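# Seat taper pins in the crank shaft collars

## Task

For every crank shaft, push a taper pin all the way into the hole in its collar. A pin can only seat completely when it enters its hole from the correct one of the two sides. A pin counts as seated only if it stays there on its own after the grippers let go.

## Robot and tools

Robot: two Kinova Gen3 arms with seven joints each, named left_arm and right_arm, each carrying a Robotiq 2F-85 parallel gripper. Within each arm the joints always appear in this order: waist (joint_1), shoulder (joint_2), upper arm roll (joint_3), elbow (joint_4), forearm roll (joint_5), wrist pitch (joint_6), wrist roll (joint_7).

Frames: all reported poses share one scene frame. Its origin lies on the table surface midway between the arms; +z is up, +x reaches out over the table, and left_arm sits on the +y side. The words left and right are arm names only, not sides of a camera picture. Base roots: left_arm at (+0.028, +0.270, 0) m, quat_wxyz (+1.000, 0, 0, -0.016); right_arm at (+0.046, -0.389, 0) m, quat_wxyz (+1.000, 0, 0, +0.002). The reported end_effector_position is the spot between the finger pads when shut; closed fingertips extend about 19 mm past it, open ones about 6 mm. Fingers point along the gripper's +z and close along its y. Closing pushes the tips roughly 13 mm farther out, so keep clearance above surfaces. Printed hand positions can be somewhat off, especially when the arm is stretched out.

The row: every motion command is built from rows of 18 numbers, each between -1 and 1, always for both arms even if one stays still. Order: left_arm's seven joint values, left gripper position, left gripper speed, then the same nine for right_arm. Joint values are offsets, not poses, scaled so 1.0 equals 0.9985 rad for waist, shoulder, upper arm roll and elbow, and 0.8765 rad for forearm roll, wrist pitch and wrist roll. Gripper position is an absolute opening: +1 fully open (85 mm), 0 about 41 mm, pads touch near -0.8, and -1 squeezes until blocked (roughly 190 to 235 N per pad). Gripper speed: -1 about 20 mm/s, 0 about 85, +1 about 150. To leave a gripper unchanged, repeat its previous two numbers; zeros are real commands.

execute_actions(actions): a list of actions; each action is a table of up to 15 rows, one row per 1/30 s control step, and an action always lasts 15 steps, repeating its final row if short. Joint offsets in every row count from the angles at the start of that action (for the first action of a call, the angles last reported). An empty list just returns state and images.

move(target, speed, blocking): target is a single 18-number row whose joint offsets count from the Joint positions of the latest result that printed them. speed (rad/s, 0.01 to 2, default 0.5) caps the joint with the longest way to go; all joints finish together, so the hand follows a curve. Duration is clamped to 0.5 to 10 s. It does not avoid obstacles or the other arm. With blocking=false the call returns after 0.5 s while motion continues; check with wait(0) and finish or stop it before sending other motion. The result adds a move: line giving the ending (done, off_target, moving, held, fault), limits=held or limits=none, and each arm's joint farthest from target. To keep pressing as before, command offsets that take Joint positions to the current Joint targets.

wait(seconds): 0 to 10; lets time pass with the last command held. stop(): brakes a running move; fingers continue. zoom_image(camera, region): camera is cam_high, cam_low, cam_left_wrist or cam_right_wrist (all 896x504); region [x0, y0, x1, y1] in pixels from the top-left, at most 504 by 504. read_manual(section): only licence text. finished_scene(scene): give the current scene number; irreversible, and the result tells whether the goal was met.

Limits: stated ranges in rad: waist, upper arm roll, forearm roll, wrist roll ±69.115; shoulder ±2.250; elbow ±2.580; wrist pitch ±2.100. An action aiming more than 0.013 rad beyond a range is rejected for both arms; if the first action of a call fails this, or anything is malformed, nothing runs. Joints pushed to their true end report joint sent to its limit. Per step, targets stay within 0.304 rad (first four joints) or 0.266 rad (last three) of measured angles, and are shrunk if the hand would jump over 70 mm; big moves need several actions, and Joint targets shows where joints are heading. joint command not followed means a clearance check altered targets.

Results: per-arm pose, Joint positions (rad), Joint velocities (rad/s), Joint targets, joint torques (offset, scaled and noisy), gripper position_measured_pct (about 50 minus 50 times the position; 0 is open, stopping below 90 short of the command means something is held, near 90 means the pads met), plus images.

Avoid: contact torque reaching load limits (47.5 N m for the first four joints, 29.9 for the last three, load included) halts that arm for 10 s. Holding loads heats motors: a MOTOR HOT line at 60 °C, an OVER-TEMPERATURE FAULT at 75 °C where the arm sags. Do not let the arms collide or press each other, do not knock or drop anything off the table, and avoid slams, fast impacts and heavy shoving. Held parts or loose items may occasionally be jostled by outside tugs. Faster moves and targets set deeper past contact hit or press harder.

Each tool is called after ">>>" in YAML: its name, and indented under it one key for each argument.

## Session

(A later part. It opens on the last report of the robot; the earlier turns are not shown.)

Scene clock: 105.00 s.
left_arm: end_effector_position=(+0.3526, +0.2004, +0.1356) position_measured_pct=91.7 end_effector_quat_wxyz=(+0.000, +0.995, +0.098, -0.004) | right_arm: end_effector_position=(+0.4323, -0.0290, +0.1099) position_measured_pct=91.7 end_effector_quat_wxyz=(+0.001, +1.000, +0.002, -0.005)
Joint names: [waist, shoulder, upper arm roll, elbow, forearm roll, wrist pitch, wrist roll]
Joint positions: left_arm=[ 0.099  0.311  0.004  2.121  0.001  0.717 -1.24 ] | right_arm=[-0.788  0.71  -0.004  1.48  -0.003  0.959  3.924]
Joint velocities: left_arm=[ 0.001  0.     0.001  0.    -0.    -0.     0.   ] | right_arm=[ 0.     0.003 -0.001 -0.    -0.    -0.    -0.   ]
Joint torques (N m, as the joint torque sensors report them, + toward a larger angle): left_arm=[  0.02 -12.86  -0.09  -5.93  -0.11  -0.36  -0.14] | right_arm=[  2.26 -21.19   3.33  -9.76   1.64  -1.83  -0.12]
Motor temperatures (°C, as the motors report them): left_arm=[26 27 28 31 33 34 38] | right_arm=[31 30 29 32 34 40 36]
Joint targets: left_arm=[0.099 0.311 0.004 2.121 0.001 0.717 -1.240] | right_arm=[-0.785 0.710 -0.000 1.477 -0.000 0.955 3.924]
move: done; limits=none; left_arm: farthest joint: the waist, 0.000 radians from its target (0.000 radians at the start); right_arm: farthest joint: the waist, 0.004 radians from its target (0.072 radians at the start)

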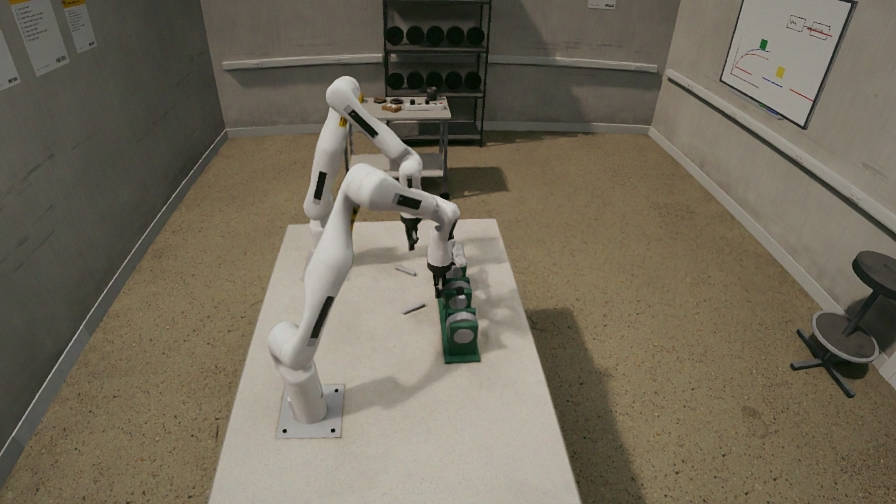

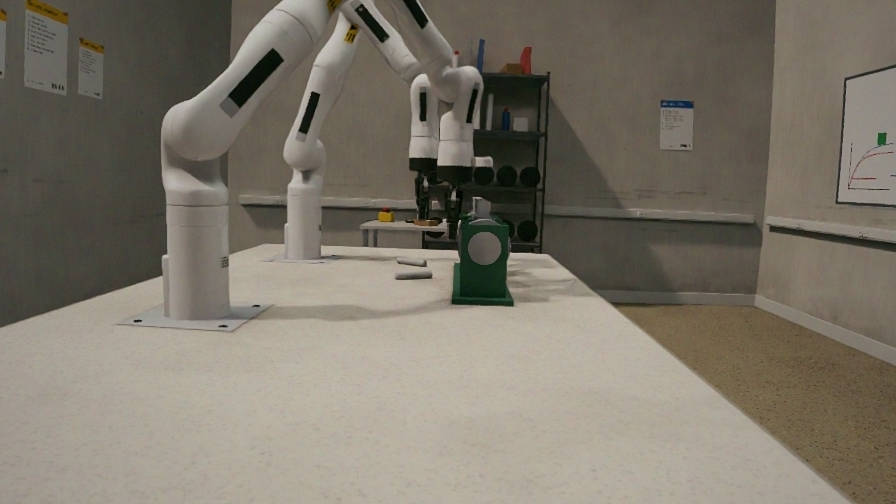

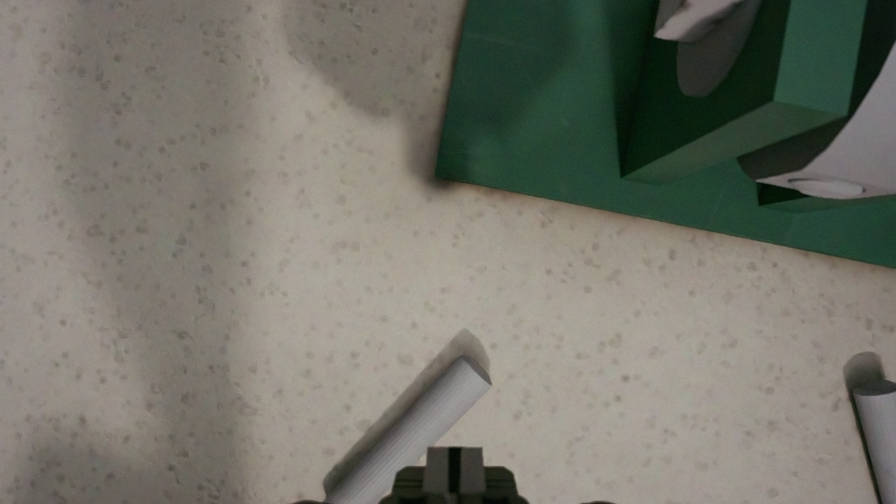

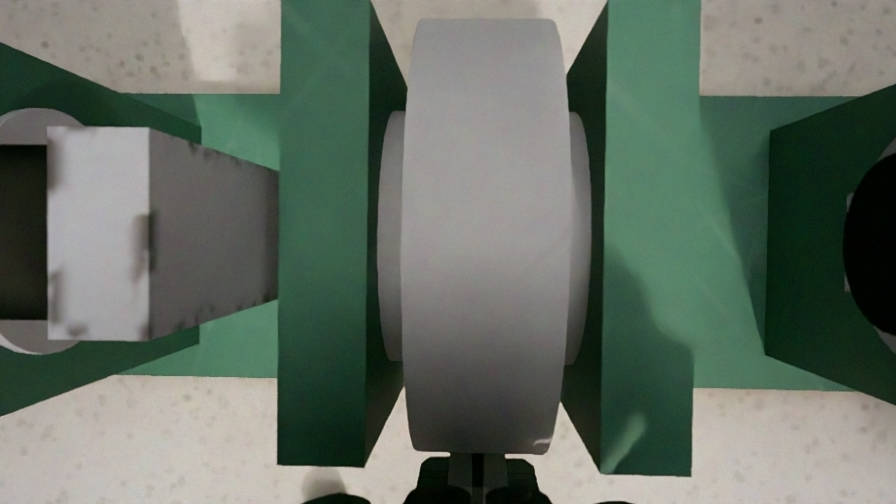

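>>> move:
  target: [0,0,0,0,0,0,0,-1,0.5,0.009,0.005,0.004,-0.015,0.003,0.001,0.006,-1,0.5]
  speed: 0.04

>>> move:
  target: [0,0,0,0,0,0,0,-1,0.5,-0.045,-0.045,0,0.085,0,-0.045,-0.05,-1,0.5]
  speed: 0.15

Scene clock: 105.93 s.
left_arm: end_effector_position=(+0.3526, +0.2004, +0.1356) position_measured_pct=91.7 end_effector_quat_wxyz=(+0.000, +0.995, +0.098, -0.004) | right_arm: end_effector_position=(+0.4327, -0.0285, +0.1094) position_measured_pct=91.7 end_effector_quat_wxyz=(+0.002, +1.000, +0.003, -0.008)
Joint names: [waist, shoulder, upper arm roll, elbow, forearm roll, wrist pitch, wrist roll]
Joint positions: left_arm=[ 0.099  0.311  0.004  2.121  0.001  0.717 -1.24 ] | right_arm=[-0.785  0.715 -0.006  1.472 -0.006  0.968  3.93 ]
Joint velocities: left_arm=[-0.001 -0.    -0.001  0.     0.     0.001 -0.   ] | right_arm=[-0.     0.002  0.001 -0.001  0.     0.     0.   ]
Joint torques (N m, as the joint torque sensors report them, + toward a larger angle): left_arm=[ -0.53 -12.5   -0.13  -6.47  -0.23   0.04  -0.21] | right_arm=[  4.58 -21.44   5.17 -11.94   2.84  -3.28  -0.11]
Motor temperatures (°C, as the motors report them): left_arm=[26 27 28 31 33 34 38] | right_arm=[31 30 29 32 34 40 36]
Joint targets: left_arm=[0.099 0.311 0.004 2.121 0.001 0.717 -1.240] | right_arm=[-0.779 0.715 0.000 1.465 -0.001 0.960 3.930]
move: done; limits=none; left_arm: farthest joint: the waist, 0.000 radians from its target (0.000 radians at the start); right_arm: farthest joint: the wrist pitch, 0.008 radians from its target (0.001 radians at the start)

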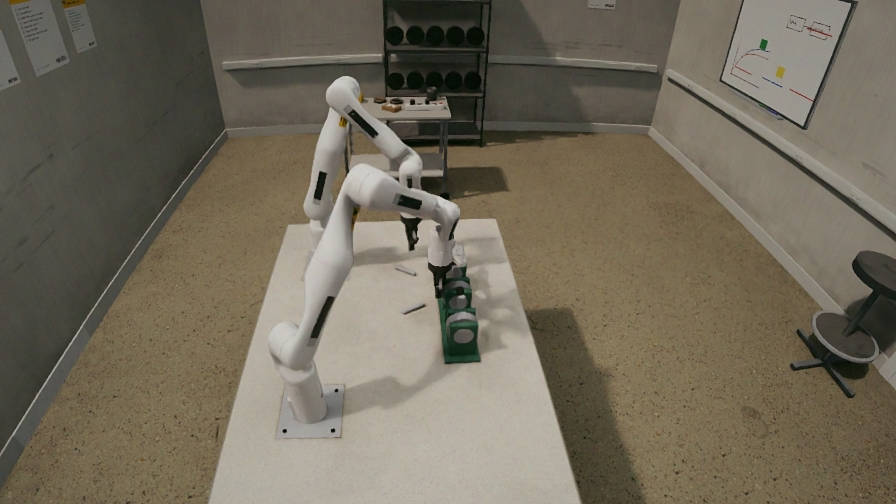

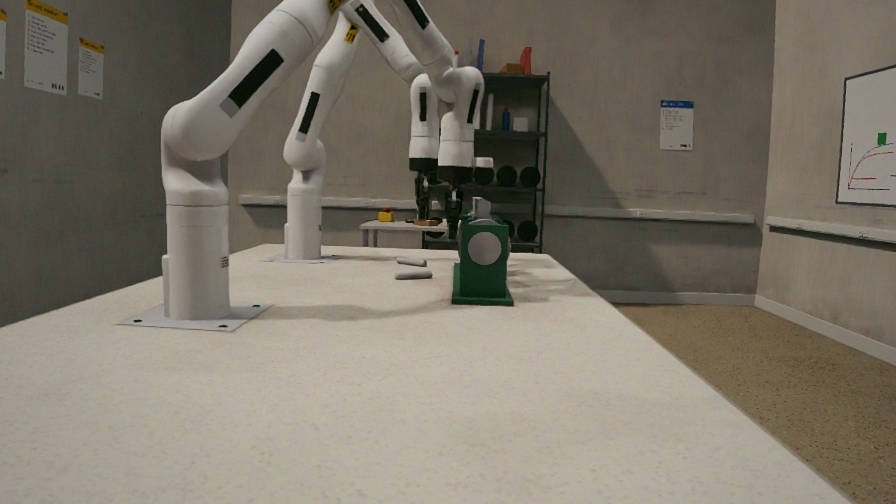

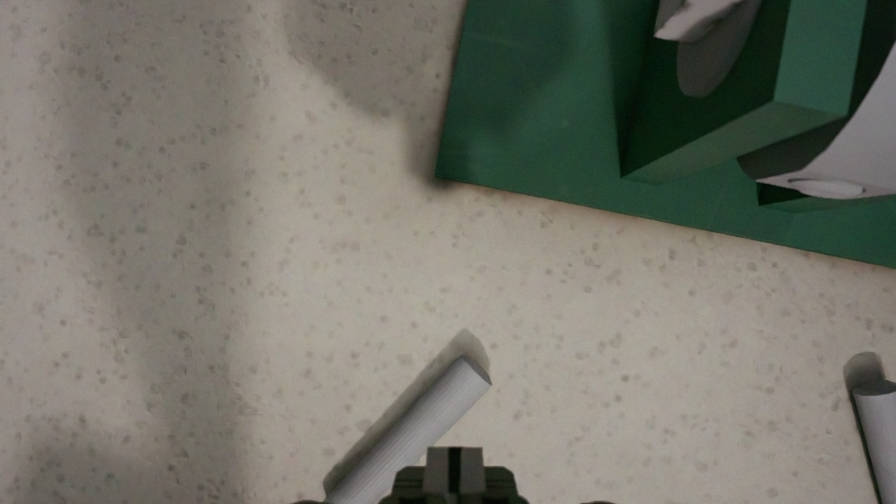

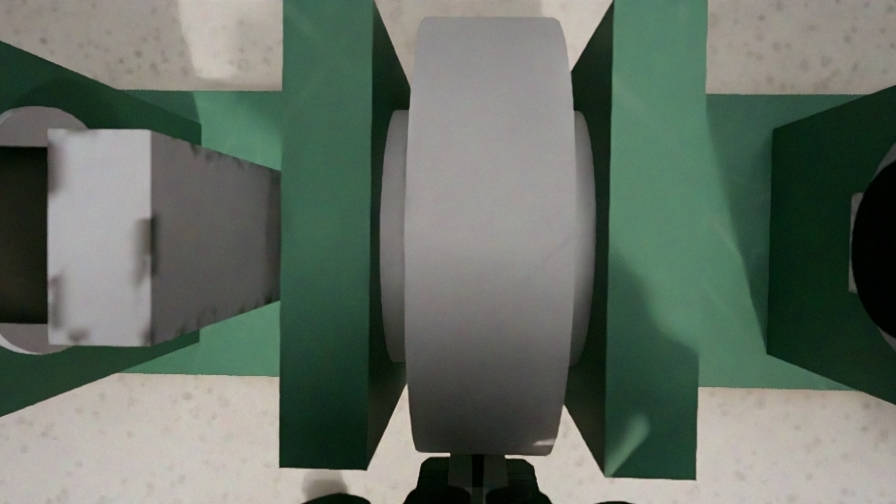

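Scene clock: 106.80 s.
left_arm: end_effector_position=(+0.3526, +0.2004, +0.1356) position_measured_pct=91.7 end_effector_quat_wxyz=(+0.000, +0.995, +0.098, -0.004) | right_arm: end_effector_position=(+0.4013, -0.0281, +0.1113) position_measured_pct=91.7 end_effector_quat_wxyz=(+0.002, +1.000, +0.003, -0.008)
Joint names: [waist, shoulder, upper arm roll, elbow, forearm roll, wrist pitch, wrist roll]
Joint positions: left_arm=[ 0.099  0.311  0.004  2.121  0.001  0.717 -1.24 ] | right_arm=[-0.829  0.671 -0.006  1.556 -0.006  0.929  3.886]
Joint velocities: left_arm=[ 0.001 -0.    -0.001 -0.    -0.     0.    -0.   ] | right_arm=[-0.002 -0.003 -0.     0.001 -0.    -0.001  0.   ]
Joint torques (N m, as the joint torque sensors report them, + toward a larger angle): left_arm=[  0.04 -12.7   -0.19  -6.19  -0.35  -0.17  -0.25] | right_arm=[ -0.03 -20.48   0.35  -7.03  -0.05  -0.04  -0.27]
Motor temperatures (°C, as the motors report them): left_arm=[26 27 28 31 33 34 38] | right_arm=[31 30 29 32 34 40 36]
Joint targets: left_arm=[0.099 0.311 0.004 2.121 0.001 0.717 -1.240] | right_arm=[-0.830 0.670 -0.006 1.556 -0.006 0.929 3.886]
move: done; limits=none; left_arm: farthest joint: the waist, 0.000 radians from its target (0.000 radians at the start); right_arm: farthest joint: the waist, 0.001 radians from its target (0.045 radians at the start)

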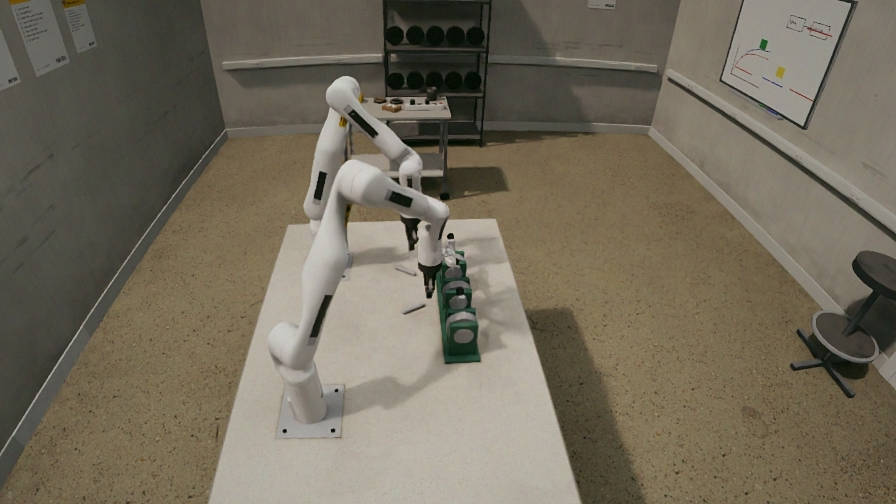

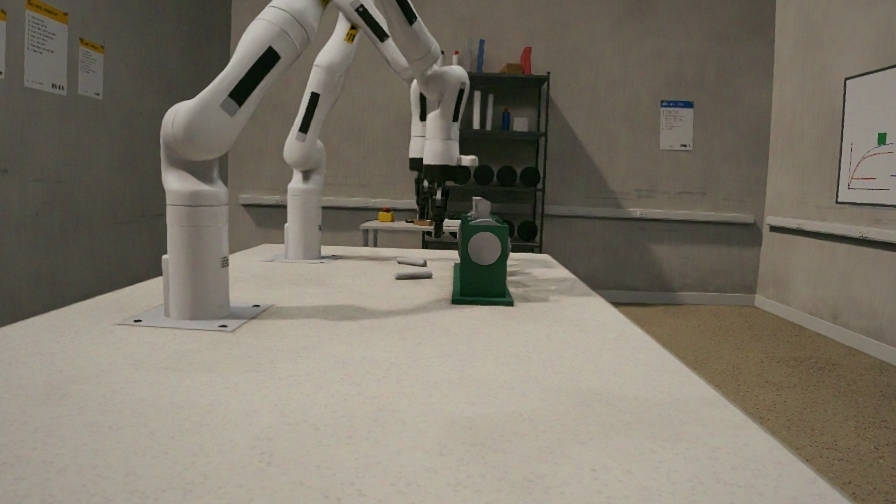

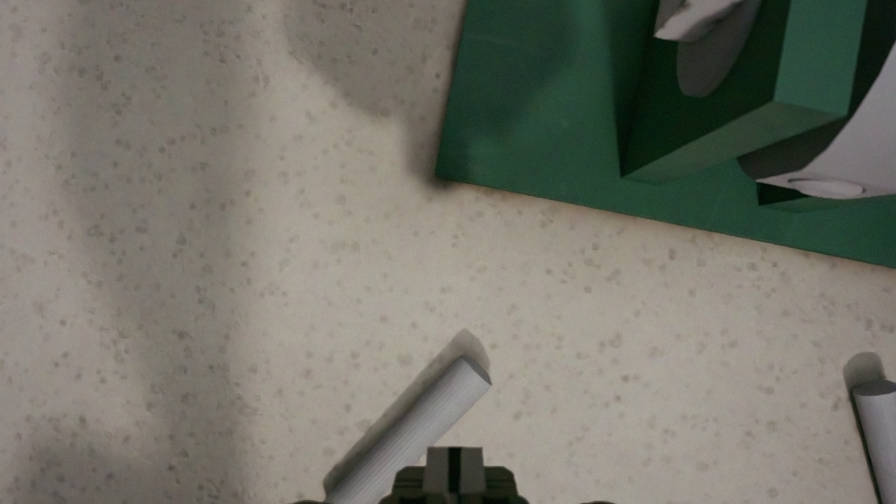

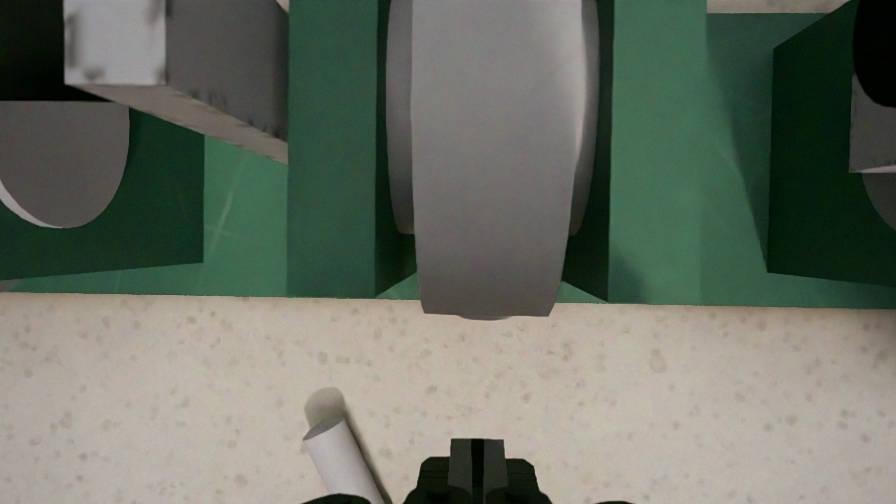

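>>> finished_scene:
  scene: 2

The scene is finished: the task was done.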